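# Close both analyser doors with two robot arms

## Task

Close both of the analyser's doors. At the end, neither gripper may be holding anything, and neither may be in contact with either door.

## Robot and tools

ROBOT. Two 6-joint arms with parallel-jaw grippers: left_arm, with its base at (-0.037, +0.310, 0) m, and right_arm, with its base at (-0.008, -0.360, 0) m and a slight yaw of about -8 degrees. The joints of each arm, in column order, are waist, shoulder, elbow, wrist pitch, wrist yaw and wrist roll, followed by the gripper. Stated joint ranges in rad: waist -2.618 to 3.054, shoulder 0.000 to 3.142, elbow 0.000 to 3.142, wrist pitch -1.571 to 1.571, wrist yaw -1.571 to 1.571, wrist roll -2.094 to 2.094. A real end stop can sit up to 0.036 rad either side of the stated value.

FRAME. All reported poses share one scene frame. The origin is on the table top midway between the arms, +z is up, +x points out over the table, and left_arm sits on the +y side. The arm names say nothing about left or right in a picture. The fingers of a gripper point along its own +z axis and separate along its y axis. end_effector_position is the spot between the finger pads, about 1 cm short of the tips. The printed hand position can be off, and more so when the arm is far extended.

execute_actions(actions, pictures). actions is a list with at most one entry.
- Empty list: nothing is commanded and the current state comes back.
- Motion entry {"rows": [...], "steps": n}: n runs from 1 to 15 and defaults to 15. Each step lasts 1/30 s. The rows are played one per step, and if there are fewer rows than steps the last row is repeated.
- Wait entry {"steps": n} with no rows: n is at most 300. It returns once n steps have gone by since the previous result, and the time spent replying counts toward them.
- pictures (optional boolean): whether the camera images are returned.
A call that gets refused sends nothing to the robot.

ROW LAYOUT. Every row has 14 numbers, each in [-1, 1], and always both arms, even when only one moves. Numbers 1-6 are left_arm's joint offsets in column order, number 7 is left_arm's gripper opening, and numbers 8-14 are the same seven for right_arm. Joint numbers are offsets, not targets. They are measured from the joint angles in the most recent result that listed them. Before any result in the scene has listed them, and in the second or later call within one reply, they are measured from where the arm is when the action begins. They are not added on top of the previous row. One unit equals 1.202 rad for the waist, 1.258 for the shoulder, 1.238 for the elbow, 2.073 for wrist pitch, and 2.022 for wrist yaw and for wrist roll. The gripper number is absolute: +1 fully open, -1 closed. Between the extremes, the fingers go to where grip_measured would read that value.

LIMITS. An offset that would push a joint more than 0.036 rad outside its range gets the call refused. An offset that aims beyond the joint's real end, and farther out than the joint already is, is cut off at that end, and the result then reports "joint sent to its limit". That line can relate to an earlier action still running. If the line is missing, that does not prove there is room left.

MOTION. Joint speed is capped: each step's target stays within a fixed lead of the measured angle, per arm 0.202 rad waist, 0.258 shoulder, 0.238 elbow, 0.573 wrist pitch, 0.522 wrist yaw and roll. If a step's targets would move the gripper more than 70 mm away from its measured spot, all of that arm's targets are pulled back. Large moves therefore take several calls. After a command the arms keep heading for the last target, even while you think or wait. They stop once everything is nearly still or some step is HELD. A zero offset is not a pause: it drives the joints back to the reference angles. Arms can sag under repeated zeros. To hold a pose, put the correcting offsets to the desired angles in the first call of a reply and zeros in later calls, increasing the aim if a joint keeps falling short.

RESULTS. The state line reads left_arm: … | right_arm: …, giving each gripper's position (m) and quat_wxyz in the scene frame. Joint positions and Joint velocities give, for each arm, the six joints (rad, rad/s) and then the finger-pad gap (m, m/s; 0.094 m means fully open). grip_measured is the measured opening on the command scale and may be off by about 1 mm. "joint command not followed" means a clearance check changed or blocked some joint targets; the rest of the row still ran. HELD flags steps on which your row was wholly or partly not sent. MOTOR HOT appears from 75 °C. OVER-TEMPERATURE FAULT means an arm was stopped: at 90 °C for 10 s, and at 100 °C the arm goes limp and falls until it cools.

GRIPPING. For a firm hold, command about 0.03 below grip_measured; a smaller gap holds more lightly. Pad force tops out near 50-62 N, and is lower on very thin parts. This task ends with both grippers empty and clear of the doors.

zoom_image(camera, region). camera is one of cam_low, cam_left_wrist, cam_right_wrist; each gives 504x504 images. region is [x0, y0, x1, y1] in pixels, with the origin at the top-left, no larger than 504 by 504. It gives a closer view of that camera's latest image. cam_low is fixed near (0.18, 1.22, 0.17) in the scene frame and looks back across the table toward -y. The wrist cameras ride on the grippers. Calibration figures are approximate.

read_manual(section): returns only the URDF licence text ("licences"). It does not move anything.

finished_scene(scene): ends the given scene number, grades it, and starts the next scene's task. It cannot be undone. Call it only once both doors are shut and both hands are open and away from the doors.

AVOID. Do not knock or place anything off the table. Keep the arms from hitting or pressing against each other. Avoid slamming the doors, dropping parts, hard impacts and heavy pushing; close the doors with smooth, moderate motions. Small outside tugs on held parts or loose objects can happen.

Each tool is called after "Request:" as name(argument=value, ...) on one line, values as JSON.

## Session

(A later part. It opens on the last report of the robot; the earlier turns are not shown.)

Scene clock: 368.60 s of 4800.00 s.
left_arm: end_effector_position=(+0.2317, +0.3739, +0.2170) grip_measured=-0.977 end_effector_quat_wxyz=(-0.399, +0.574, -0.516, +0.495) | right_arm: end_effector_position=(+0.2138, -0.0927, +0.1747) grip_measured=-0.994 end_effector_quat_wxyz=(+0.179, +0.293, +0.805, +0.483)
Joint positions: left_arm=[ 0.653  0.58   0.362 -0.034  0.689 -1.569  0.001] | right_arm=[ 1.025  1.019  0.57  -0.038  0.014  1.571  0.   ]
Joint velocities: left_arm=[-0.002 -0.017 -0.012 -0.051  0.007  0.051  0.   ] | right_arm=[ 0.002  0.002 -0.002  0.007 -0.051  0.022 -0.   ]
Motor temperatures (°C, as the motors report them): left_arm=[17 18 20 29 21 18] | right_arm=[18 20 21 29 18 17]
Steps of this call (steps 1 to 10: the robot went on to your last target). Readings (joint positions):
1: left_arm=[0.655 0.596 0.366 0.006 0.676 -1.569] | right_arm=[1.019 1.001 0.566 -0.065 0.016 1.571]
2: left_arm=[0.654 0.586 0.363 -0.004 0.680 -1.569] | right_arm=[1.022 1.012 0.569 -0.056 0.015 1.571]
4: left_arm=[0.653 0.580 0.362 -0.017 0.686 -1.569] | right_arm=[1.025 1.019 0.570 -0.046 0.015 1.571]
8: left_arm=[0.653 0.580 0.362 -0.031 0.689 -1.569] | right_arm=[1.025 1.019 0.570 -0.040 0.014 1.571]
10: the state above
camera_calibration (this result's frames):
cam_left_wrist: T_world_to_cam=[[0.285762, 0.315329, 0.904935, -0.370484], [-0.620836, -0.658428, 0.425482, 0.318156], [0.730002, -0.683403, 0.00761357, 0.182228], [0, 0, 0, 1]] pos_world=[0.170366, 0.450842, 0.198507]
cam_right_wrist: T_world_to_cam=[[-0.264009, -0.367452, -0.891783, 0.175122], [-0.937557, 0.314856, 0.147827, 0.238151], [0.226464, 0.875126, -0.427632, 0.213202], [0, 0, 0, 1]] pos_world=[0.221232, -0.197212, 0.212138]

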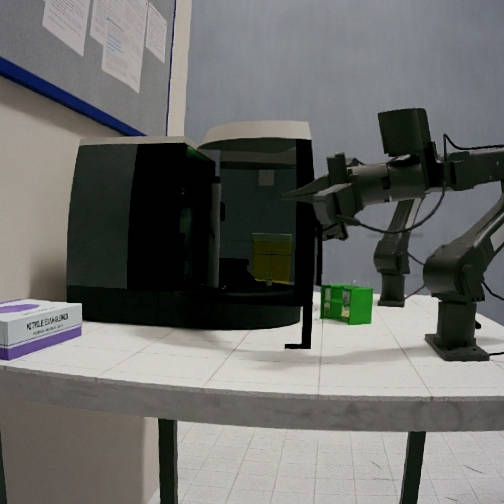

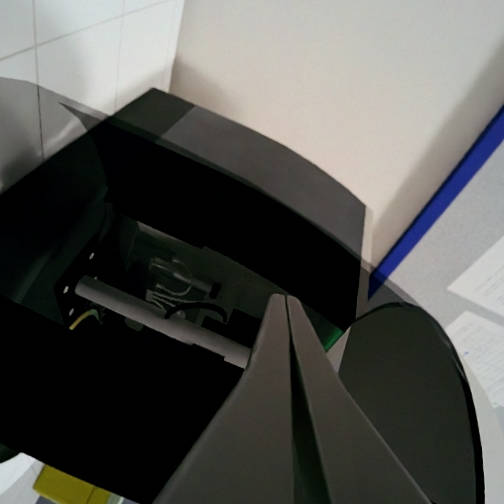

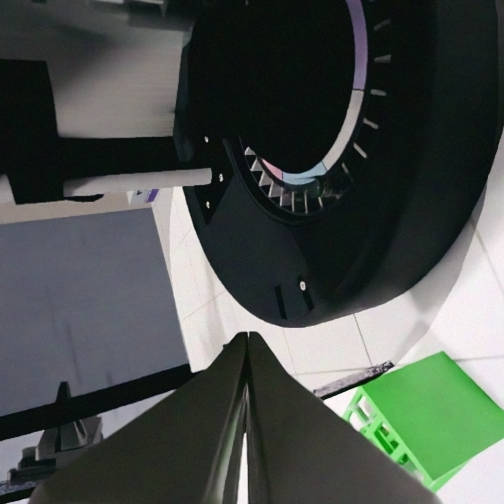

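Request:
zoom_image(camera="cam_low", region=[260, 220, 420, 360])

Request:
zoom_image(camera="cam_right_wrist", region=[280, 300, 504, 504])

Region (260, 220, 420, 360) of cam_low's 504x504 image, scaled by 3.150, with more detail than that image has; it fills the top 441 rows of this view, and the rest is white.

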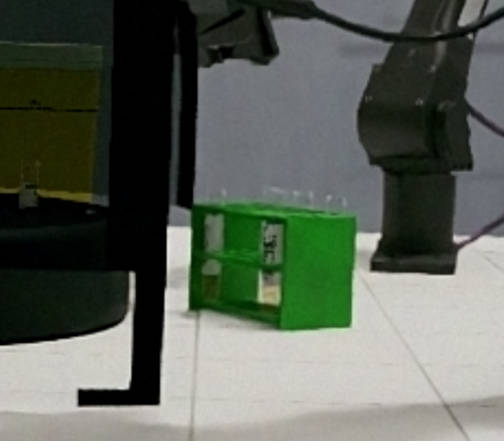

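Region (280, 300, 504, 504) of cam_right_wrist's 504x504 image, scaled by 2.250, with more detail than that image has; it fills the top 459 rows of this view, and the rest is white.

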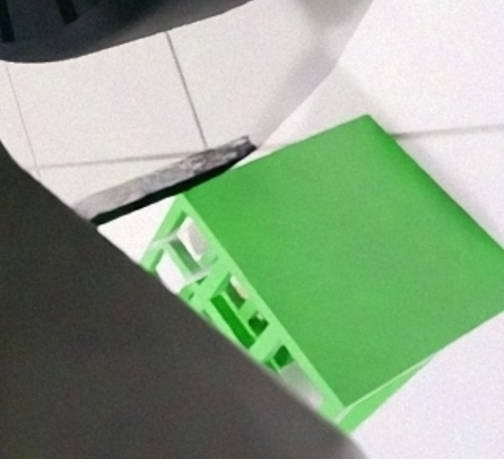

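Request:
execute_actions(actions=[{"rows": [[-0.01,-0.018,-0.001,-0.012,0.012,0,-1, 0.01,0.012,0.03,0.01,-0.005,0,-1],[-0.014,-0.03,-0.002,-0.02,0.012,0,-1, 0.012,0.021,0.037,0.014,-0.005,0,-1],[-0.018,-0.042,-0.003,-0.028,0.012,0,-1, 0.014,0.03,0.044,0.018,-0.005,0,-1],[-0.022,-0.054,-0.004,-0.036,0.012,0,-1, 0.016,0.039,0.051,0.022,-0.005,0,-1],[-0.026,-0.066,-0.005,-0.044,0.012,0,-1, 0.018,0.048,0.058,0.026,-0.005,0,-1],[-0.03,-0.078,-0.006,-0.052,0.012,0,-1, 0.02,0.057,0.065,0.03,-0.005,0,-1],[-0.035,-0.09,-0.007,-0.06,0.012,0,-1, 0.022,0.066,0.072,0.034,-0.005,0,-1],[-0.04,-0.102,-0.008,-0.068,0.012,0,-1, 0.024,0.075,0.079,0.038,-0.005,0,-1],[-0.045,-0.114,-0.009,-0.076,0.012,0,-1, 0.026,0.084,0.086,0.042,-0.005,0,-1],[-0.05,-0.126,-0.01,-0.084,0.012,0,-1, 0.028,0.093,0.093,0.046,-0.005,0,-1],[-0.056,-0.138,-0.011,-0.092,0.012,0,-1, 0.03,0.102,0.1,0.05,-0.005,0,-1],[-0.062,-0.15,-0.012,-0.1,0.012,0,-1, 0.032,0.111,0.107,0.054,-0.005,0,-1],[-0.068,-0.162,-0.013,-0.108,0.012,0,-1, 0.034,0.12,0.114,0.058,-0.005,0,-1],[-0.075,-0.174,-0.014,-0.116,0.012,0,-1, 0.036,0.129,0.121,0.062,-0.005,0,-1],[-0.082,-0.186,-0.015,-0.124,0.012,0,-1, 0.038,0.138,0.128,0.066,-0.005,0,-1]], "steps": 15}], pictures=false)

Request:
execute_actions(actions=[{"rows": [[-0.03,-0.045,0,-0.033,0.01,0,-1, 0.012,0.028,0.04,0.02,-0.005,0,-1],[-0.04,-0.054,0,-0.038,0.01,0,-1, 0.013,0.033,0.044,0.022,-0.005,0,-1],[-0.05,-0.062,0,-0.043,0.01,0,-1, 0.014,0.038,0.047,0.024,-0.005,0,-1],[-0.061,-0.07,0,-0.048,0.01,0,-1, 0.015,0.043,0.05,0.026,-0.005,0,-1],[-0.072,-0.078,0,-0.053,0.01,0,-1, 0.016,0.047,0.053,0.028,-0.005,0,-1],[-0.084,-0.085,0,-0.058,0.01,0,-1, 0.017,0.051,0.056,0.03,-0.005,0,-1],[-0.096,-0.092,0,-0.062,0.01,0,-1, 0.018,0.055,0.059,0.032,-0.005,0,-1],[-0.108,-0.099,0,-0.066,0.01,0,-1, 0.019,0.059,0.062,0.034,-0.005,0,-1],[-0.12,-0.105,0,-0.07,0.01,0,-1, 0.02,0.063,0.065,0.036,-0.005,0,-1],[-0.132,-0.111,0,-0.074,0.01,0,-1, 0.021,0.067,0.068,0.037,-0.005,0,-1],[-0.144,-0.116,0,-0.078,0.01,0,-1, 0.022,0.071,0.07,0.038,-0.005,0,-1],[-0.156,-0.121,0,-0.081,0.01,0,-1, 0.023,0.075,0.072,0.039,-0.005,0,-1],[-0.168,-0.126,0,-0.084,0.01,0,-1, 0.024,0.079,0.074,0.04,-0.005,0,-1],[-0.18,-0.13,0,-0.087,0.01,0,-1, 0.025,0.082,0.076,0.041,-0.005,0,-1],[-0.19,-0.134,0,-0.09,0.01,0,-1, 0.026,0.085,0.078,0.042,-0.005,0,-1]], "steps": 15}], pictures=false)

Request:
execute_actions(actions=[{"steps": 10}])

Scene clock: 397.87 s of 4800.00 s.
left_arm: end_effector_position=(+0.2123, +0.3375, +0.2242) grip_measured=-0.977 end_effector_quat_wxyz=(-0.386, +0.547, -0.538, +0.512) | right_arm: end_effector_position=(+0.2256, -0.0580, +0.1889) grip_measured=-0.994 end_effector_quat_wxyz=(+0.174, +0.276, +0.803, +0.499)
Joint positions: left_arm=[ 0.577  0.391  0.362 -0.203  0.694 -1.569  0.001] | right_arm=[1.056 1.162 0.672 0.032 0.009 1.571 0.   ]
Joint velocities: left_arm=[-0.222 -0.457 -0.007 -0.476  0.037  0.007  0.001] | right_arm=[ 0.051  0.315  0.261  0.183 -0.037 -0.022  0.001]
Motor temperatures (°C, as the motors report them): left_arm=[17 18 20 29 21 18] | right_arm=[18 20 22 30 18 17]
Steps of this call (steps 1 to 30: the robot went on to your last target; steps 31 to 90: nothing new was sent; then 25.77 s passed at rest; steps 91 to 105: all 15 steps of this action). Readings (joint positions):
91: left_arm=[0.653 0.580 0.362 -0.038 0.691 -1.569] | right_arm=[1.025 1.019 0.570 -0.037 0.014 1.571]
92: left_arm=[0.652 0.578 0.362 -0.040 0.691 -1.569] | right_arm=[1.025 1.021 0.570 -0.037 0.014 1.571]
94: left_arm=[0.645 0.560 0.362 -0.056 0.691 -1.569] | right_arm=[1.028 1.033 0.578 -0.034 0.013 1.571]
98: left_arm=[0.624 0.498 0.362 -0.101 0.692 -1.569] | right_arm=[1.039 1.082 0.611 -0.019 0.011 1.571]
105: the state above

Scene clock: 398.37 s of 4800.00 s.
left_arm: end_effector_position=(+0.1929, +0.2797, +0.2244) grip_measured=-0.977 end_effector_quat_wxyz=(+0.335, -0.489, +0.589, -0.549) | right_arm: end_effector_position=(+0.2202, -0.0358, +0.1842) grip_measured=-0.995 end_effector_quat_wxyz=(+0.150, +0.257, +0.814, +0.499)
Joint positions: left_arm=[ 0.38   0.25   0.362 -0.338  0.697 -1.569  0.001] | right_arm=[ 1.086  1.238  0.715  0.049 -0.026  1.571  0.   ]
Joint velocities: left_arm=[-0.413 -0.159  0.012 -0.198  0.037 -0.007  0.   ] | right_arm=[ 0.051  0.12   0.056 -0.081 -0.095 -0.007 -0.   ]
Motor temperatures (°C, as the motors report them): left_arm=[17 18 20 29 21 18] | right_arm=[18 20 22 30 18 17]
Steps of this call (steps 1 to 15: all 15 steps of this action). Readings (joint positions):
1: left_arm=[0.568 0.377 0.362 -0.216 0.694 -1.569] | right_arm=[1.058 1.172 0.680 0.039 0.008 1.571]
2: left_arm=[0.558 0.364 0.362 -0.226 0.694 -1.569] | right_arm=[1.060 1.179 0.685 0.044 0.007 1.571]
4: left_arm=[0.535 0.340 0.362 -0.244 0.694 -1.569] | right_arm=[1.062 1.189 0.691 0.048 0.005 1.571]
8: left_arm=[0.481 0.300 0.362 -0.281 0.695 -1.569] | right_arm=[1.070 1.203 0.695 0.049 -0.003 1.571]
15: the state above

Scene clock: 398.70 s of 4800.00 s.
left_arm: end_effector_position=(+0.1899, +0.2732, +0.2206) grip_measured=-0.977 end_effector_quat_wxyz=(+0.321, -0.487, +0.596, -0.551) | right_arm: end_effector_position=(+0.2191, -0.0335, +0.1833) grip_measured=-0.995 end_effector_quat_wxyz=(+0.146, +0.255, +0.815, +0.499)
Joint positions: left_arm=[ 0.357  0.241  0.362 -0.366  0.699 -1.569  0.001] | right_arm=[ 1.088  1.246  0.719  0.049 -0.033  1.571  0.   ]
Joint velocities: left_arm=[ 0.017  0.007 -0.002 -0.081 -0.11  -0.037 -0.   ] | right_arm=[-0.002 -0.022 -0.002 -0.051 -0.022  0.007 -0.001]
Motor temperatures (°C, as the motors report them): left_arm=[17 18 20 29 21 18] | right_arm=[18 20 22 30 18 17]
Steps of this call (steps 1 to 10: the robot went on to your last target). Readings (joint positions):
1: left_arm=[0.368 0.246 0.362 -0.345 0.698 -1.569] | right_arm=[1.087 1.242 0.717 0.049 -0.028 1.571]
2: left_arm=[0.361 0.243 0.362 -0.350 0.699 -1.569] | right_arm=[1.088 1.244 0.718 0.049 -0.030 1.571]
4: left_arm=[0.357 0.241 0.362 -0.357 0.699 -1.569] | right_arm=[1.088 1.246 0.719 0.049 -0.032 1.571]
8: left_arm=[0.357 0.241 0.362 -0.364 0.699 -1.569] | right_arm=[1.088 1.246 0.719 0.049 -0.033 1.571]
10: the state above
camera_calibration (this result's frames):
cam_left_wrist: T_world_to_cam=[[0.360717, 0.214805, 0.907602, -0.317343], [-0.793097, -0.441433, 0.419683, 0.199103], [0.490796, -0.871204, 0.0111291, 0.239853], [0, 0, 0, 1]] pos_world=[0.15466, 0.365018, 0.201792]
cam_right_wrist: T_world_to_cam=[[-0.235074, -0.374725, -0.89684, 0.200314], [-0.963404, 0.212107, 0.163898, 0.222519], [0.128809, 0.902547, -0.410873, 0.183114], [0, 0, 0, 1]] pos_world=[0.237878, -0.137405, 0.218415]

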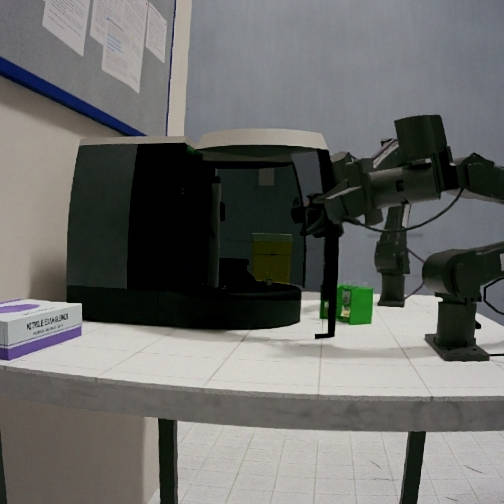

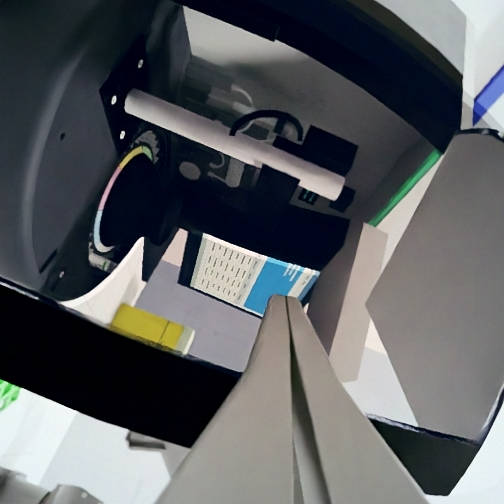

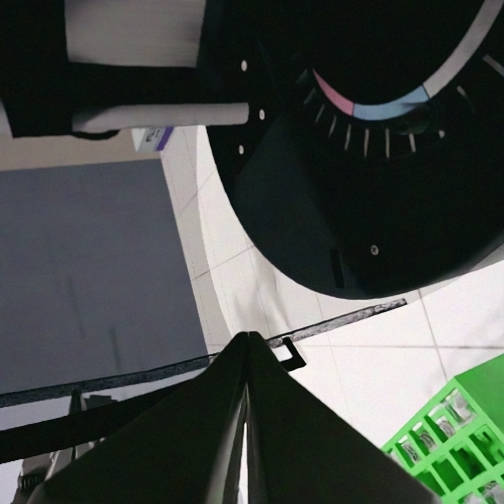

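Request:
zoom_image(camera="cam_left_wrist", region=[300, 130, 480, 310])

Request:
zoom_image(camera="cam_low", region=[170, 120, 390, 350])

Region (300, 130, 480, 310) of cam_left_wrist's 504x504 image, scaled by 2.800, with more detail than that image has.

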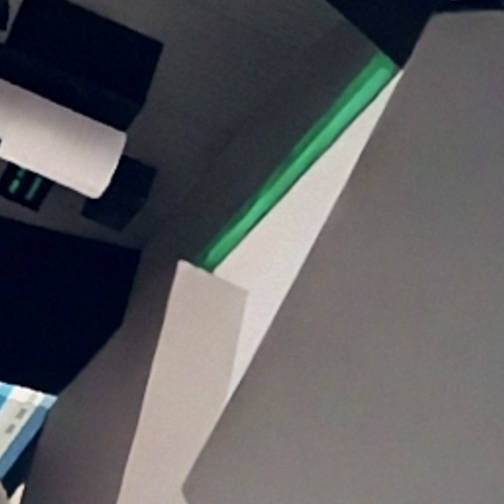

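Region (170, 120, 390, 350) of cam_low's 504x504 image, scaled by 2.191, with more detail than that image has; it fills the left 482 columns of this view, and the rest is white.

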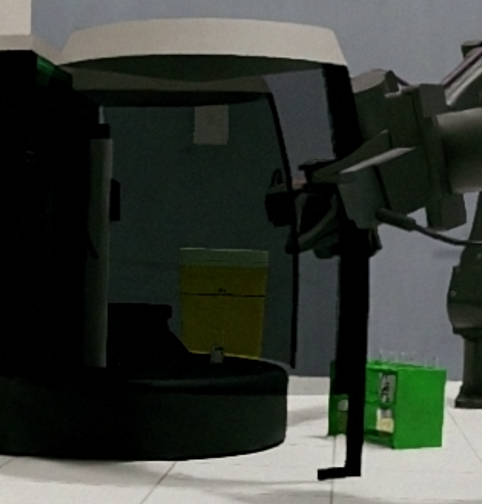

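Request:
execute_actions(actions=[{"rows": [[-0.02,0.002,0,0,0.008,0,-1, -0.004,0.02,0.03,0.02,0.015,0,-1],[-0.036,0.004,0,0.001,0.008,0,-1, -0.008,0.023,0.032,0.021,0.018,0,-1],[-0.052,0.007,0,0.002,0.008,0,-1, -0.012,0.026,0.034,0.022,0.021,0,-1],[-0.068,0.011,0,0.004,0.008,0,-1, -0.016,0.029,0.036,0.023,0.024,0,-1],[-0.084,0.015,0,0.006,0.008,0,-1, -0.02,0.032,0.038,0.024,0.027,0,-1],[-0.1,0.02,0,0.008,0.008,0,-1, -0.024,0.035,0.04,0.025,0.03,0,-1],[-0.116,0.025,0,0.011,0.008,0,-1, -0.028,0.038,0.042,0.026,0.033,0,-1],[-0.132,0.031,0,0.014,0.008,0,-1, -0.032,0.041,0.044,0.027,0.036,0,-1],[-0.148,0.037,0,0.017,0.008,0,-1, -0.035,0.044,0.046,0.028,0.039,0,-1],[-0.164,0.044,0,0.02,0.008,0,-1, -0.038,0.047,0.048,0.029,0.042,0,-1],[-0.18,0.051,0,0.024,0.008,0,-1, -0.04,0.05,0.05,0.03,0.045,0,-1],[-0.196,0.059,0,0.028,0.008,0,-1, -0.042,0.052,0.052,0.03,0.048,0,-1],[-0.212,0.067,0,0.032,0.008,0,-1, -0.044,0.054,0.054,0.03,0.05,0,-1],[-0.228,0.076,0,0.036,0.008,0,-1, -0.045,0.055,0.055,0.03,0.05,0,-1],[-0.244,0.085,0,0.04,0.008,0,-1, -0.045,0.055,0.055,0.03,0.05,0,-1]], "steps": 15}], pictures=false)

Request:
execute_actions(actions=[{"steps": 10}])

Scene clock: 419.60 s of 4800.00 s.
left_arm: end_effector_position=(+0.1828, +0.2179, +0.2148) grip_measured=-0.977 end_effector_quat_wxyz=(+0.235, -0.417, +0.657, -0.582) | right_arm: end_effector_position=(+0.2192, -0.0316, +0.1773) grip_measured=-0.995 end_effector_quat_wxyz=(+0.137, +0.255, +0.823, +0.489)
Joint positions: left_arm=[ 0.104  0.318  0.362 -0.324  0.703 -1.569  0.001] | right_arm=[ 1.084  1.268  0.734  0.028 -0.049  1.571  0.   ]
Joint velocities: left_arm=[-0.549  0.315  0.012  0.183 -0.037  0.022 -0.   ] | right_arm=[-0.027 -0.007  0.066 -0.081  0.022  0.051 -0.   ]
Motor temperatures (°C, as the motors report them): left_arm=[17 17 20 29 20 18] | right_arm=[18 20 23 33 18 17]
Steps of this call (steps 1 to 30: the robot went on to your last target; steps 31 to 90: nothing new was sent; then 17.40 s passed at rest; steps 91 to 105: all 15 steps of this action). Readings (joint positions):
91: left_arm=[0.355 0.241 0.362 -0.368 0.699 -1.569] | right_arm=[1.088 1.246 0.719 0.048 -0.033 1.571]
92: left_arm=[0.347 0.241 0.362 -0.368 0.699 -1.569] | right_arm=[1.088 1.246 0.719 0.048 -0.033 1.571]
94: left_arm=[0.317 0.241 0.362 -0.368 0.699 -1.569] | right_arm=[1.088 1.248 0.719 0.048 -0.033 1.571]
98: left_arm=[0.239 0.256 0.362 -0.361 0.701 -1.569] | right_arm=[1.088 1.258 0.719 0.049 -0.036 1.571]
105: the state above

Scene clock: 419.93 s of 4800.00 s.
left_arm: end_effector_position=(+0.1827, +0.2108, +0.2149) grip_measured=-0.977 end_effector_quat_wxyz=(+0.225, -0.406, +0.664, -0.586) | right_arm: end_effector_position=(+0.2192, -0.0317, +0.1771) grip_measured=-0.995 end_effector_quat_wxyz=(+0.136, +0.255, +0.824, +0.488)
Joint positions: left_arm=[ 0.072  0.339  0.362 -0.303  0.705 -1.569  0.001] | right_arm=[ 1.082  1.268  0.736  0.023 -0.052  1.571  0.   ]
Joint velocities: left_arm=[-0.017  0.002 -0.002  0.007  0.037  0.081 -0.001] | right_arm=[-0.017 -0.017 -0.002 -0.022 -0.007  0.022 -0.   ]
Motor temperatures (°C, as the motors report them): left_arm=[17 17 20 29 20 18] | right_arm=[18 20 23 33 18 17]
Steps of this call (steps 1 to 10: the robot went on to your last target). Readings (joint positions):
1: left_arm=[0.088 0.328 0.362 -0.317 0.705 -1.569] | right_arm=[1.083 1.268 0.735 0.026 -0.050 1.571]
2: left_arm=[0.078 0.335 0.362 -0.314 0.705 -1.569] | right_arm=[1.083 1.268 0.735 0.025 -0.051 1.571]
4: left_arm=[0.072 0.339 0.362 -0.309 0.705 -1.569] | right_arm=[1.083 1.268 0.736 0.024 -0.051 1.571]
8: left_arm=[0.072 0.339 0.362 -0.304 0.705 -1.569] | right_arm=[1.082 1.268 0.736 0.023 -0.052 1.571]
10: the state above
camera_calibration (this result's frames):
cam_left_wrist: T_world_to_cam=[[0.439308, 0.105775, 0.892088, -0.284206], [-0.870906, -0.193376, 0.451805, 0.123261], [0.220298, -0.975406, 0.00716831, 0.261271], [0, 0, 0, 1]] pos_world=[0.174645, 0.308743, 0.195974]
cam_right_wrist: T_world_to_cam=[[-0.253817, -0.39513, -0.882864, 0.196409], [-0.961203, 0.204956, 0.18461, 0.218827], [0.108003, 0.895469, -0.431822, 0.186948], [0, 0, 0, 1]] pos_world=[0.239998, -0.13465, 0.213733]

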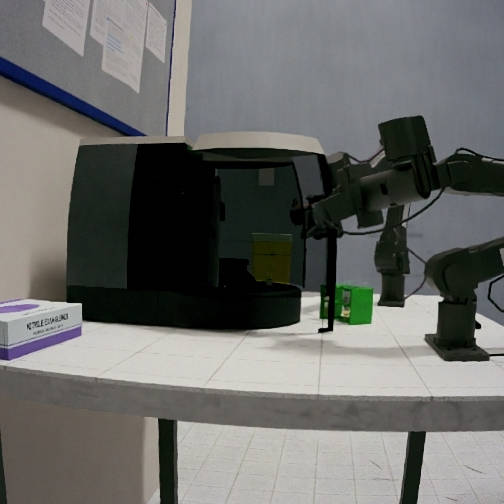

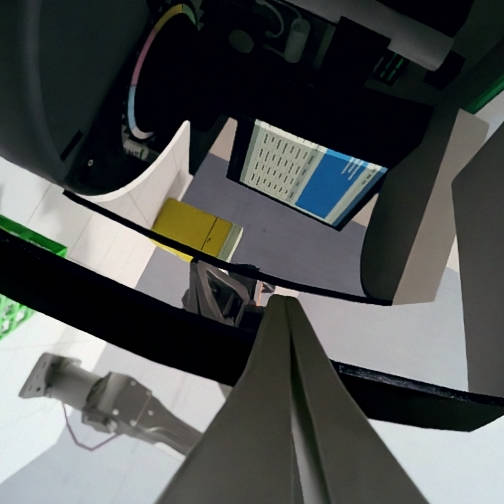

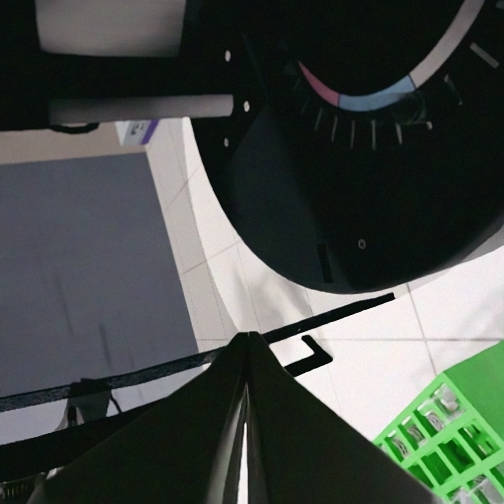

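Request:
execute_actions(actions=[{"rows": [[-0.01,0.012,0.01,0.008,-0.03,0,-1, 0.01,-0.02,-0.008,0,0,-0.05,-1],[-0.03,0.023,0.01,0.015,-0.05,0,-1, 0.015,-0.045,-0.02,-0.005,0,-0.1,-1],[-0.055,0.034,0.01,0.022,-0.067,0,-1, 0.02,-0.075,-0.033,-0.01,0,-0.15,-1],[-0.082,0.045,0.01,0.029,-0.082,0,-1, 0.02,-0.105,-0.046,-0.016,0,-0.2,-1],[-0.109,0.056,0.01,0.036,-0.097,0,-1, 0.02,-0.135,-0.059,-0.022,0,-0.25,-1],[-0.136,0.067,0.01,0.043,-0.112,0,-1, 0.02,-0.165,-0.07,-0.03,0,-0.3,-1],[-0.163,0.078,0.01,0.05,-0.127,0,-1, 0.02,-0.195,-0.07,-0.04,0,-0.35,-1],[-0.19,0.089,0.01,0.057,-0.142,0,-1, 0.02,-0.225,-0.06,-0.055,0,-0.4,-1],[-0.217,0.1,0.01,0.064,-0.157,0,-1, 0.02,-0.255,-0.04,-0.075,0,-0.45,-1],[-0.244,0.111,0.01,0.071,-0.172,0,-1, 0.02,-0.28,-0.01,-0.1,0,-0.5,-1],[-0.271,0.122,0.01,0.078,-0.187,0,-1, 0.02,-0.3,0.03,-0.13,0,-0.55,-1],[-0.298,0.133,0.01,0.085,-0.2,0,-1, 0.02,-0.31,0.08,-0.16,0,-0.6,-1],[-0.325,0.144,0.01,0.091,-0.2,0,-1, 0.02,-0.31,0.14,-0.2,0,-0.65,-1],[-0.352,0.155,0.01,0.095,-0.2,0,-1, 0.02,-0.31,0.2,-0.24,0,-0.7,-1],[-0.379,0.166,0.01,0.095,-0.2,0,-1, 0.02,-0.3,0.75,-0.58,0.02,-0.777,-1]], "steps": 15}], pictures=false)

Request:
execute_actions(actions=[{"steps": 25}])

Scene clock: 472.80 s of 4800.00 s.
left_arm: end_effector_position=(+0.1954, +0.1656, +0.1983) grip_measured=-0.977 end_effector_quat_wxyz=(+0.219, -0.376, +0.708, -0.556) | right_arm: end_effector_position=(+0.1782, -0.0802, +0.2915) grip_measured=-0.995 end_effector_quat_wxyz=(+0.411, -0.208, +0.799, +0.387)
Joint positions: left_arm=[-0.322  0.514  0.362 -0.158  0.368 -1.569  0.001] | right_arm=[ 1.095  0.914  0.889 -0.347 -0.053  0.479  0.   ]
Joint velocities: left_arm=[-0.935  0.393  0.002  0.315 -0.491 -0.051 -0.   ] | right_arm=[ 0.012  0.007  2.42  -3.201  0.154 -2.747  0.   ]
Motor temperatures (°C, as the motors report them): left_arm=[17 18 21 31 20 18] | right_arm=[18 20 24 37 21 17]
Steps of this call (steps 1 to 30: the robot went on to your last target; steps 31 to 90: nothing new was sent; then 49.37 s passed at rest; steps 91 to 105: all 15 steps of this action). Readings (joint positions):
91: left_arm=[0.071 0.339 0.362 -0.302 0.699 -1.569] | right_arm=[1.084 1.266 0.736 0.018 -0.057 1.558]
92: left_arm=[0.065 0.341 0.362 -0.300 0.683 -1.569] | right_arm=[1.086 1.263 0.736 0.017 -0.057 1.528]
94: left_arm=[0.029 0.358 0.362 -0.286 0.641 -1.569] | right_arm=[1.090 1.231 0.721 0.016 -0.057 1.428]
98: left_arm=[-0.096 0.416 0.362 -0.246 0.541 -1.569] | right_arm=[1.095 1.080 0.671 -0.025 -0.057 1.130]
105: the state above

Scene clock: 473.63 s of 4800.00 s.
left_arm: end_effector_position=(+0.1975, +0.1586, +0.1982) grip_measured=-0.977 end_effector_quat_wxyz=(+0.225, -0.370, +0.711, -0.554) | right_arm: end_effector_position=(+0.1116, -0.1828, +0.4461) grip_measured=-0.995 end_effector_quat_wxyz=(+0.494, -0.382, +0.733, +0.269)
Joint positions: left_arm=[-0.377  0.54   0.362 -0.125  0.313 -1.569  0.001] | right_arm=[ 1.095  0.88   1.663 -1.159 -0.024  0.008  0.   ]
Joint velocities: left_arm=[-0.007 -0.007  0.007 -0.007  0.007 -0.081  0.   ] | right_arm=[-0.002 -0.002 -0.002 -0.095  0.007 -0.051  0.   ]
Motor temperatures (°C, as the motors report them): left_arm=[17 18 21 31 20 18] | right_arm=[18 20 24 36 20 17]
Steps of this call (steps 1 to 25: the robot went on to your last target). Readings (joint positions):
1: left_arm=[-0.349 0.526 0.362 -0.150 0.357 -1.569] | right_arm=[1.095 0.914 0.969 -0.450 -0.047 0.387]
2: left_arm=[-0.366 0.535 0.362 -0.145 0.350 -1.569] | right_arm=[1.095 0.914 1.048 -0.552 -0.043 0.311]
4: left_arm=[-0.377 0.540 0.362 -0.139 0.339 -1.569] | right_arm=[1.095 0.914 1.204 -0.753 -0.036 0.201]
8: left_arm=[-0.377 0.540 0.362 -0.131 0.325 -1.569] | right_arm=[1.095 0.914 1.504 -1.004 -0.029 0.086]
25: the state above
camera_calibration (this result's frames):
cam_left_wrist: T_world_to_cam=[[0.446526, -0.0289659, 0.894302, -0.250817], [-0.882363, -0.180124, 0.43473, 0.137121], [0.148493, -0.983217, -0.105989, 0.245101], [0, 0, 0, 1]] pos_world=[0.196591, 0.258421, 0.190674]
cam_right_wrist: T_world_to_cam=[[0.841591, -0.5401, 0.00404416, -0.197511], [-0.377688, -0.593838, -0.710428, 0.28485], [0.386104, 0.596362, -0.703758, 0.485679], [0, 0, 0, 1]] pos_world=[0.0862854, -0.227161, 0.544965]

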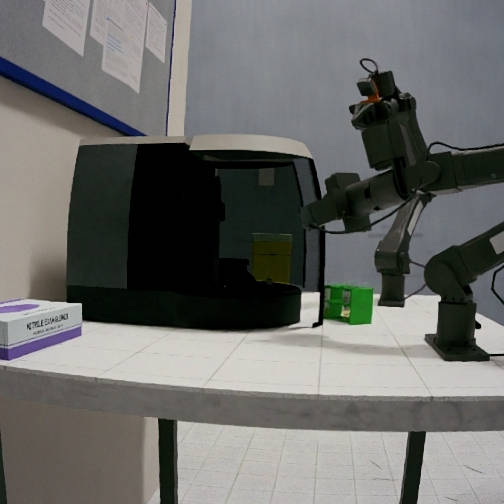

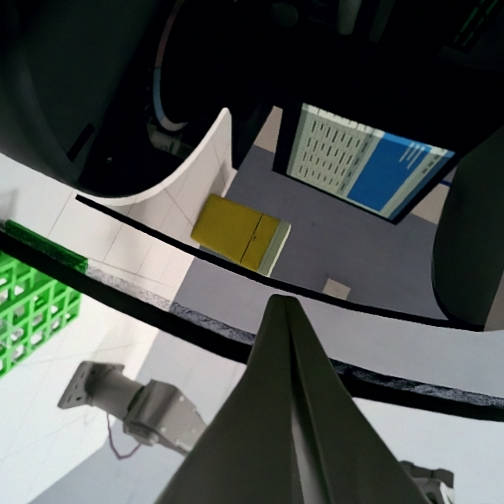

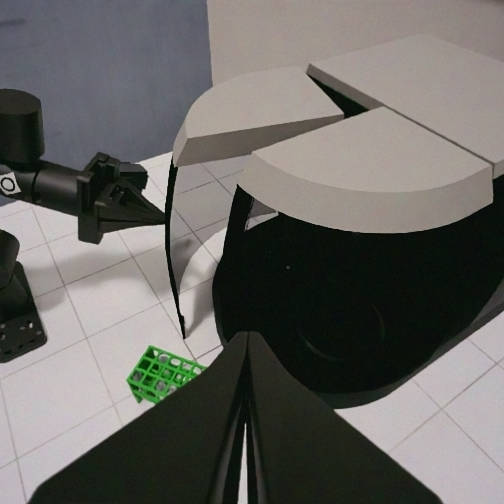

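Request:
execute_actions(actions=[{"rows": [[-0.008,0.012,0.02,0.008,-0.005,0,-1, 0,0,0,0,0,0,-1],[-0.013,0.022,0.022,0.013,-0.007,0,-1, 0,0,0,0,0,0,-1],[-0.018,0.032,0.024,0.018,-0.009,0,-1, 0,0,0,0,0,0,-1],[-0.024,0.042,0.026,0.023,-0.011,0,-1, 0,0,0,0,0,0,-1],[-0.03,0.052,0.028,0.028,-0.013,0,-1, 0,0,0,0,0,0,-1],[-0.036,0.062,0.03,0.033,-0.015,0,-1, 0,0,0,0,0,0,-1],[-0.042,0.072,0.032,0.038,-0.017,0,-1, 0,0,0,0,0,0,-1],[-0.048,0.082,0.034,0.043,-0.019,0,-1, 0,0,0,0,0,0,-1],[-0.054,0.092,0.036,0.048,-0.021,0,-1, 0,0,0,0,0,0,-1],[-0.06,0.102,0.039,0.053,-0.023,0,-1, 0,0,0,0,0,0,-1],[-0.066,0.112,0.042,0.058,-0.025,0,-1, 0,0,0,0,0,0,-1],[-0.072,0.122,0.045,0.063,-0.027,0,-1, 0,0,0,0,0,0,-1],[-0.077,0.131,0.048,0.068,-0.029,0,-1, 0,0,0,0,0,0,-1],[-0.082,0.14,0.05,0.073,-0.031,0,-1, 0,0,0,0,0,0,-1],[-0.087,0.148,0.052,0.078,-0.033,0,-1, 0,0,0,0,0,0,-1]], "steps": 15}], pictures=false)

Request:
execute_actions(actions=[{"rows": [[-0.018,0.028,0.025,0.022,-0.01,0,-1, 0,0,0,0,0,0,-1],[-0.021,0.034,0.027,0.025,-0.012,0,-1, 0,0,0,0,0,0,-1],[-0.024,0.04,0.029,0.028,-0.014,0,-1, 0,0,0,0,0,0,-1],[-0.027,0.046,0.031,0.031,-0.016,0,-1, 0,0,0,0,0,0,-1],[-0.03,0.052,0.033,0.034,-0.018,0,-1, 0,0,0,0,0,0,-1],[-0.033,0.058,0.035,0.037,-0.02,0,-1, 0,0,0,0,0,0,-1],[-0.036,0.064,0.037,0.04,-0.022,0,-1, 0,0,0,0,0,0,-1],[-0.039,0.07,0.039,0.043,-0.024,0,-1, 0,0,0,0,0,0,-1],[-0.042,0.076,0.041,0.046,-0.026,0,-1, 0,0,0,0,0,0,-1],[-0.045,0.082,0.043,0.049,-0.028,0,-1, 0,0,0,0,0,0,-1],[-0.048,0.088,0.045,0.052,-0.03,0,-1, 0,0,0,0,0,0,-1],[-0.051,0.094,0.047,0.055,-0.032,0,-1, 0,0,0,0,0,0,-1],[-0.054,0.1,0.049,0.058,-0.034,0,-1, 0,0,0,0,0,0,-1],[-0.056,0.105,0.05,0.06,-0.035,0,-1, 0,0,0,0,0,0,-1],[-0.058,0.11,0.051,0.062,-0.036,0,-1, 0,0,0,0,0,0,-1]], "steps": 15}], pictures=false)

Request:
execute_actions(actions=[{"steps": 8}])

Scene clock: 496.60 s of 4800.00 s.
left_arm: end_effector_position=(+0.2074, +0.1340, +0.1910) grip_measured=-0.977 end_effector_quat_wxyz=(+0.206, -0.356, +0.730, -0.546) | right_arm: end_effector_position=(+0.1114, -0.1832, +0.4450) grip_measured=-0.995 end_effector_quat_wxyz=(+0.493, -0.383, +0.734, +0.267)
Joint positions: left_arm=[-0.465  0.699  0.389 -0.026  0.275 -1.569  0.001] | right_arm=[ 1.095  0.88   1.663 -1.163 -0.023  0.006  0.   ]
Joint velocities: left_arm=[-0.188  0.325  0.09   0.271 -0.095 -0.007 -0.001] | right_arm=[-0.002 -0.002 -0.012  0.051  0.037 -0.037 -0.003]
Motor temperatures (°C, as the motors report them): left_arm=[17 17 21 31 20 18] | right_arm=[18 20 22 33 19 17]
Steps of this call (steps 1 to 30: the robot went on to your last target; steps 31 to 90: nothing new was sent; then 19.47 s passed at rest; steps 91 to 105: all 15 steps of this action). Readings (joint positions):
91: left_arm=[-0.377 0.540 0.362 -0.125 0.313 -1.569] | right_arm=[1.095 0.880 1.663 -1.163 -0.023 0.006]
92: left_arm=[-0.379 0.542 0.362 -0.124 0.312 -1.569] | right_arm=[1.095 0.880 1.663 -1.163 -0.023 0.006]
94: left_arm=[-0.388 0.558 0.362 -0.111 0.309 -1.569] | right_arm=[1.095 0.880 1.663 -1.163 -0.023 0.006]
98: left_arm=[-0.415 0.611 0.363 -0.084 0.298 -1.569] | right_arm=[1.095 0.880 1.663 -1.163 -0.023 0.006]
105: the state above

Scene clock: 497.10 s of 4800.00 s.
left_arm: end_effector_position=(+0.2179, +0.1160, +0.1899) grip_measured=-0.977 end_effector_quat_wxyz=(+0.205, -0.346, +0.736, -0.544) | right_arm: end_effector_position=(+0.1114, -0.1832, +0.4450) grip_measured=-0.995 end_effector_quat_wxyz=(+0.493, -0.383, +0.734, +0.267)
Joint positions: left_arm=[-0.524  0.817  0.417  0.061  0.232 -1.569  0.001] | right_arm=[ 1.095  0.88   1.663 -1.163 -0.023  0.006  0.   ]
Joint velocities: left_arm=[-0.09   0.173  0.061  0.212 -0.051 -0.007  0.   ] | right_arm=[-0.002 -0.027 -0.002  0.007  0.066  0.051  0.   ]
Motor temperatures (°C, as the motors report them): left_arm=[17 17 21 31 20 18] | right_arm=[18 20 22 33 19 17]
Steps of this call (steps 1 to 15: all 15 steps of this action). Readings (joint positions):
1: left_arm=[-0.470 0.710 0.391 -0.017 0.272 -1.569] | right_arm=[1.095 0.880 1.663 -1.163 -0.023 0.006]
2: left_arm=[-0.475 0.718 0.392 -0.010 0.270 -1.569] | right_arm=[1.095 0.880 1.663 -1.163 -0.023 0.006]
4: left_arm=[-0.484 0.734 0.394 0.001 0.266 -1.569] | right_arm=[1.095 0.880 1.663 -1.163 -0.023 0.006]
8: left_arm=[-0.499 0.765 0.401 0.022 0.255 -1.569] | right_arm=[1.095 0.880 1.663 -1.163 -0.023 0.006]
15: the state above

Scene clock: 497.37 s of 4800.00 s.
left_arm: end_effector_position=(+0.2207, +0.1151, +0.1917) grip_measured=-0.977 end_effector_quat_wxyz=(+0.210, -0.346, +0.734, -0.546) | right_arm: end_effector_position=(+0.1114, -0.1832, +0.4450) grip_measured=-0.995 end_effector_quat_wxyz=(+0.493, -0.383, +0.734, +0.267)
Joint positions: left_arm=[-0.528  0.829  0.42   0.079  0.22  -1.569  0.001] | right_arm=[ 1.095  0.88   1.663 -1.163 -0.023  0.006  0.   ]
Joint velocities: left_arm=[ 0.002 -0.012  0.002  0.095 -0.037 -0.022  0.   ] | right_arm=[ 0.002 -0.012 -0.012 -0.022 -0.022 -0.007  0.001]
Motor temperatures (°C, as the motors report them): left_arm=[17 17 21 31 20 18] | right_arm=[18 20 22 33 19 17]
Steps of this call (steps 1 to 8: the robot went on to your last target). Readings (joint positions):
1: left_arm=[-0.526 0.823 0.419 0.066 0.230 -1.569] | right_arm=[1.095 0.880 1.663 -1.163 -0.023 0.006]
2: left_arm=[-0.528 0.827 0.420 0.070 0.228 -1.569] | right_arm=[1.095 0.880 1.663 -1.163 -0.023 0.006]
4: left_arm=[-0.528 0.829 0.420 0.075 0.224 -1.569] | right_arm=[1.095 0.880 1.663 -1.163 -0.023 0.006]
8: the state above
camera_calibration (this result's frames):
cam_left_wrist: T_world_to_cam=[[0.452557, -0.0905118, 0.88713, -0.249477], [-0.887629, -0.141093, 0.438416, 0.148621], [0.0854857, -0.98585, -0.144193, 0.219643], [0, 0, 0, 1]] pos_world=[0.226046, 0.214924, 0.187832]
cam_right_wrist: T_world_to_cam=[[0.841785, -0.539782, 0.0057367, -0.198271], [-0.378238, -0.597374, -0.707163, 0.281762], [0.385141, 0.59311, -0.707027, 0.486201], [0, 0, 0, 1]] pos_world=[0.0862187, -0.227076, 0.544146]

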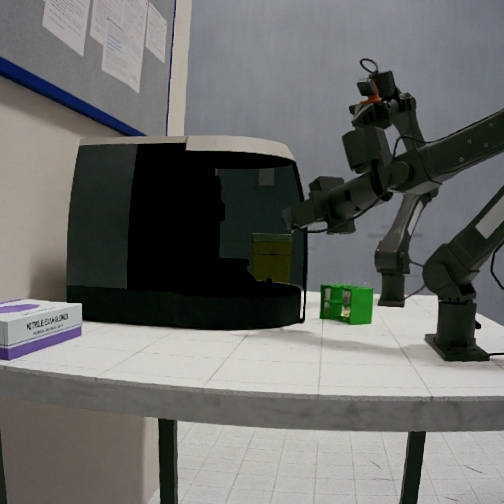

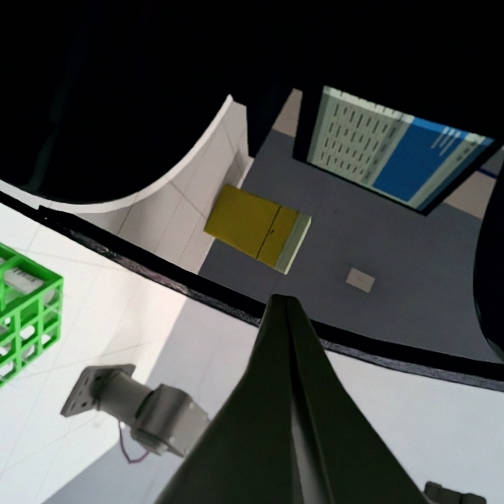

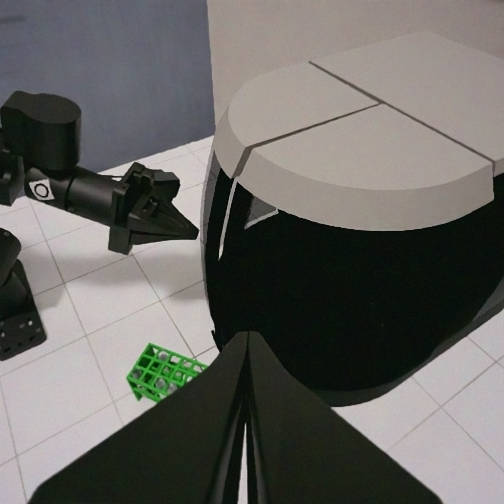

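Request:
zoom_image(camera="cam_right_wrist", region=[150, 40, 450, 340])

Region (150, 40, 450, 340) of cam_right_wrist's 504x504 image, scaled by 1.680, with more detail than that image has.

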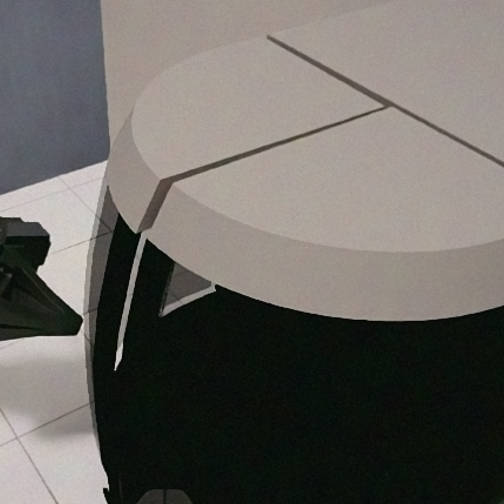

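Request:
execute_actions(actions=[{"rows": [[0,0.012,0.022,0.008,-0.008,0,-1, 0,0,0,0,0,0,-1],[0,0.017,0.023,0.01,-0.008,0,-1, 0,0,0,0,0,0,-1],[0,0.022,0.024,0.012,-0.009,0,-1, 0,0,0,0,0,0,-1],[0,0.027,0.025,0.014,-0.009,0,-1, 0,0,0,0,0,0,-1],[0,0.032,0.027,0.016,-0.01,0,-1, 0,0,0,0,0,0,-1],[0,0.037,0.028,0.018,-0.01,0,-1, 0,0,0,0,0,0,-1],[0,0.042,0.03,0.02,-0.011,0,-1, 0,0,0,0,0,0,-1],[0,0.047,0.031,0.022,-0.011,0,-1, 0,0,0,0,0,0,-1],[0,0.052,0.033,0.024,-0.012,0,-1, 0,0,0,0,0,0,-1],[0,0.057,0.034,0.026,-0.012,0,-1, 0,0,0,0,0,0,-1],[0,0.062,0.036,0.028,-0.013,0,-1, 0,0,0,0,0,0,-1],[0,0.067,0.037,0.03,-0.013,0,-1, 0,0,0,0,0,0,-1],[0,0.072,0.039,0.032,-0.014,0,-1, 0,0,0,0,0,0,-1],[0,0.075,0.04,0.034,-0.014,0,-1, 0,0,0,0,0,0,-1],[0,0.075,0.04,0.034,-0.014,0,-1, 0,0,0,0,0,0,-1]], "steps": 15}], pictures=false)

Request:
execute_actions(actions=[{"steps": 6}], pictures=false)

Request:
execute_actions(actions=[{"rows": [[0,-0.015,0,-0.005,0,0,-1, 0,0,0,0,0,0,-1],[0,-0.035,-0.003,-0.012,0,0,-1, 0,0,0,0,0,0,-1],[0,-0.06,-0.007,-0.022,0,0,-1, 0,0,0,0,0,0,-1],[0,-0.085,-0.011,-0.034,0,0,-1, 0,0,0,0,0,0,-1],[0,-0.11,-0.015,-0.046,0,0,-1, 0,0,0,0,0,0,-1],[0,-0.135,-0.019,-0.058,0,0,-1, 0,0,0,0,0,0,-1],[0,-0.16,-0.023,-0.07,0,0,-1, 0,0,0,0,0,0,-1],[0,-0.185,-0.027,-0.082,0,0,-1, 0,0,0,0,0,0,-1],[0,-0.21,-0.031,-0.094,0,0,-1, 0,0,0,0,0,0,-1],[0,-0.235,-0.035,-0.106,0,0,-1, 0,0,0,0,0,0,-1],[0,-0.26,-0.039,-0.118,0,0,-1, 0,0,0,0,0,0,-1],[0,-0.285,-0.043,-0.13,0,0,-1, 0,0,0,0,0,0,-1],[0,-0.305,-0.047,-0.14,0,0,-1, 0,0,0,0,0,0,-1],[0,-0.32,-0.05,-0.148,0,0,-1, 0,0,0,0,0,0,-1],[0,-0.33,-0.05,-0.152,0,0,-1, 0,0,0,0,0,0,-1]], "steps": 15}], pictures=false)

Request:
execute_actions(actions=[{"steps": 10}])

Scene clock: 519.00 s of 4800.00 s.
left_arm: end_effector_position=(+0.2243, +0.1129, +0.1870) grip_measured=-0.978 end_effector_quat_wxyz=(+0.206, -0.349, +0.738, -0.539) | right_arm: end_effector_position=(+0.1114, -0.1832, +0.4450) grip_measured=-0.995 end_effector_quat_wxyz=(+0.493, -0.383, +0.734, +0.267)
Joint positions: left_arm=[-0.528  0.864  0.429  0.086  0.221 -1.569  0.001] | right_arm=[ 1.095  0.88   1.663 -1.163 -0.023  0.006  0.   ]
Joint velocities: left_arm=[-0.002  0.002  0.017 -0.095  0.022 -0.081 -0.   ] | right_arm=[-0.007 -0.012 -0.002 -0.081  0.007 -0.066 -0.001]
Motor temperatures (°C, as the motors report them): left_arm=[17 17 22 32 20 18] | right_arm=[18 20 22 33 19 17]
Steps of this call (steps 1 to 30: the robot went on to your last target; steps 31 to 90: nothing new was sent; then 18.13 s passed at rest; steps 91 to 105: all 15 steps of this action). Readings (joint positions):
91: left_arm=[-0.528 0.829 0.420 0.082 0.218 -1.569] | right_arm=[1.095 0.880 1.663 -1.163 -0.023 0.006]
92: left_arm=[-0.528 0.830 0.420 0.083 0.218 -1.569] | right_arm=[1.095 0.880 1.663 -1.163 -0.023 0.006]
94: left_arm=[-0.528 0.839 0.420 0.088 0.218 -1.569] | right_arm=[1.095 0.880 1.663 -1.163 -0.023 0.006]
98: left_arm=[-0.528 0.858 0.420 0.096 0.219 -1.569] | right_arm=[1.095 0.880 1.663 -1.163 -0.023 0.006]
105: the state above

Scene clock: 519.20 s of 4800.00 s.
left_arm: end_effector_position=(+0.2243, +0.1129, +0.1870) grip_measured=-0.978 end_effector_quat_wxyz=(+0.205, -0.350, +0.738, -0.539) | right_arm: end_effector_position=(+0.1114, -0.1832, +0.4450) grip_measured=-0.995 end_effector_quat_wxyz=(+0.493, -0.383, +0.734, +0.267)
Joint positions: left_arm=[-0.528  0.864  0.431  0.082  0.221 -1.569  0.001] | right_arm=[ 1.095  0.88   1.663 -1.163 -0.023  0.006  0.   ]
Joint velocities: left_arm=[-0.012  0.012 -0.007  0.007  0.007 -0.037  0.   ] | right_arm=[-0.002  0.007 -0.002  0.007  0.051 -0.037  0.   ]
Motor temperatures (°C, as the motors report them): left_arm=[17 17 22 32 20 18] | right_arm=[18 20 22 33 19 17]
Steps of this call (steps 1 to 6: the robot went on to your last target). Readings (joint positions):
1: left_arm=[-0.528 0.864 0.429 0.085 0.221 -1.569] | right_arm=[1.095 0.880 1.663 -1.163 -0.023 0.006]
2: left_arm=[-0.528 0.864 0.430 0.083 0.221 -1.569] | right_arm=[1.095 0.880 1.663 -1.163 -0.023 0.006]
4: left_arm=[-0.528 0.864 0.430 0.083 0.221 -1.569] | right_arm=[1.095 0.880 1.663 -1.163 -0.023 0.006]
6: the state above

Scene clock: 519.70 s of 4800.00 s.
left_arm: end_effector_position=(+0.1804, +0.1383, +0.2210) grip_measured=-0.978 end_effector_quat_wxyz=(+0.231, -0.328, +0.711, -0.577) | right_arm: end_effector_position=(+0.1114, -0.1832, +0.4450) grip_measured=-0.995 end_effector_quat_wxyz=(+0.493, -0.383, +0.734, +0.267)
Joint positions: left_arm=[-0.528  0.493  0.389 -0.131  0.222 -1.569  0.001] | right_arm=[ 1.095  0.88   1.663 -1.163 -0.023  0.006  0.   ]
Joint velocities: left_arm=[ 0.017 -0.608 -0.095 -0.579  0.051  0.007 -0.001] | right_arm=[-0.002 -0.012 -0.002  0.051 -0.007 -0.022 -0.   ]
Motor temperatures (°C, as the motors report them): left_arm=[17 17 22 32 20 18] | right_arm=[18 20 22 33 19 17]
Steps of this call (steps 1 to 15: all 15 steps of this action). Readings (joint positions):
1: left_arm=[-0.528 0.859 0.431 0.077 0.222 -1.569] | right_arm=[1.095 0.880 1.663 -1.163 -0.023 0.006]
2: left_arm=[-0.528 0.854 0.431 0.074 0.222 -1.569] | right_arm=[1.095 0.880 1.663 -1.163 -0.023 0.006]
4: left_arm=[-0.528 0.829 0.431 0.059 0.222 -1.569] | right_arm=[1.095 0.880 1.663 -1.163 -0.023 0.006]
8: left_arm=[-0.528 0.707 0.420 0.006 0.222 -1.569] | right_arm=[1.095 0.880 1.663 -1.163 -0.023 0.006]
15: the state above

Scene clock: 520.03 s of 4800.00 s.
left_arm: end_effector_position=(+0.1736, +0.1423, +0.2055) grip_measured=-0.978 end_effector_quat_wxyz=(+0.218, -0.339, +0.725, -0.558) | right_arm: end_effector_position=(+0.1114, -0.1832, +0.4450) grip_measured=-0.995 end_effector_quat_wxyz=(+0.493, -0.383, +0.734, +0.267)
Joint positions: left_arm=[-0.528  0.465  0.381 -0.209  0.222 -1.569  0.001] | right_arm=[ 1.095  0.88   1.663 -1.163 -0.023  0.006  0.   ]
Joint velocities: left_arm=[-0.002 -0.007  0.017  0.007  0.022 -0.022  0.   ] | right_arm=[ 0.007 -0.007  0.007 -0.007 -0.037  0.007 -0.   ]
Motor temperatures (°C, as the motors report them): left_arm=[17 17 22 32 20 18] | right_arm=[18 20 22 33 19 17]
Steps of this call (steps 1 to 10: the robot went on to your last target). Readings (joint positions):
1: left_arm=[-0.528 0.477 0.386 -0.148 0.222 -1.569] | right_arm=[1.095 0.880 1.663 -1.163 -0.023 0.006]
2: left_arm=[-0.528 0.468 0.385 -0.161 0.222 -1.569] | right_arm=[1.095 0.880 1.663 -1.163 -0.023 0.006]
4: left_arm=[-0.528 0.465 0.384 -0.180 0.222 -1.569] | right_arm=[1.095 0.880 1.663 -1.163 -0.023 0.006]
8: left_arm=[-0.528 0.465 0.381 -0.203 0.222 -1.569] | right_arm=[1.095 0.880 1.663 -1.163 -0.023 0.006]
10: the state above
camera_calibration (this result's frames):
cam_left_wrist: T_world_to_cam=[[0.424388, -0.0743023, 0.902427, -0.238508], [-0.901207, -0.131378, 0.412997, 0.110747], [0.0878722, -0.988544, -0.122717, 0.248047], [0, 0, 0, 1]] pos_world=[0.179229, 0.242034, 0.199937]
cam_right_wrist: T_world_to_cam=[[0.841785, -0.539782, 0.0057367, -0.198271], [-0.378238, -0.597374, -0.707163, 0.281762], [0.385141, 0.59311, -0.707027, 0.486201], [0, 0, 0, 1]] pos_world=[0.0862187, -0.227076, 0.544146]

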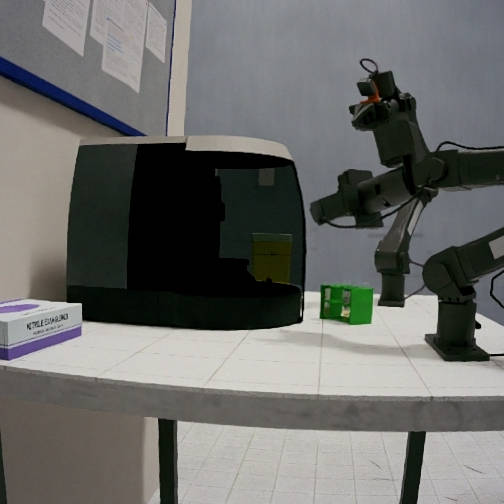

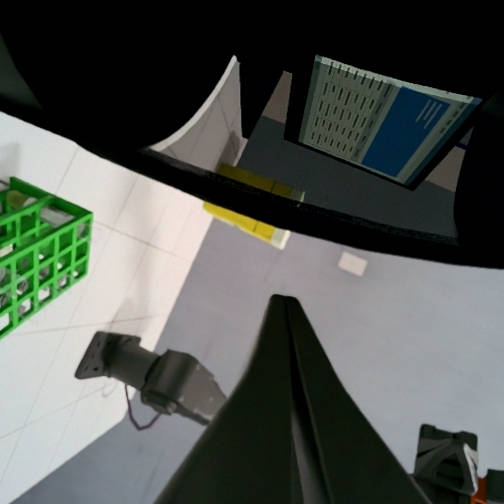

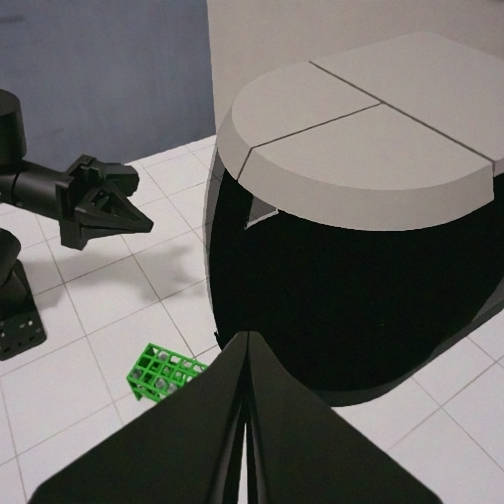

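Both doors are flush and the hands are clear.

Request:
finished_scene(scene=1)

The scene is finished: the task was done.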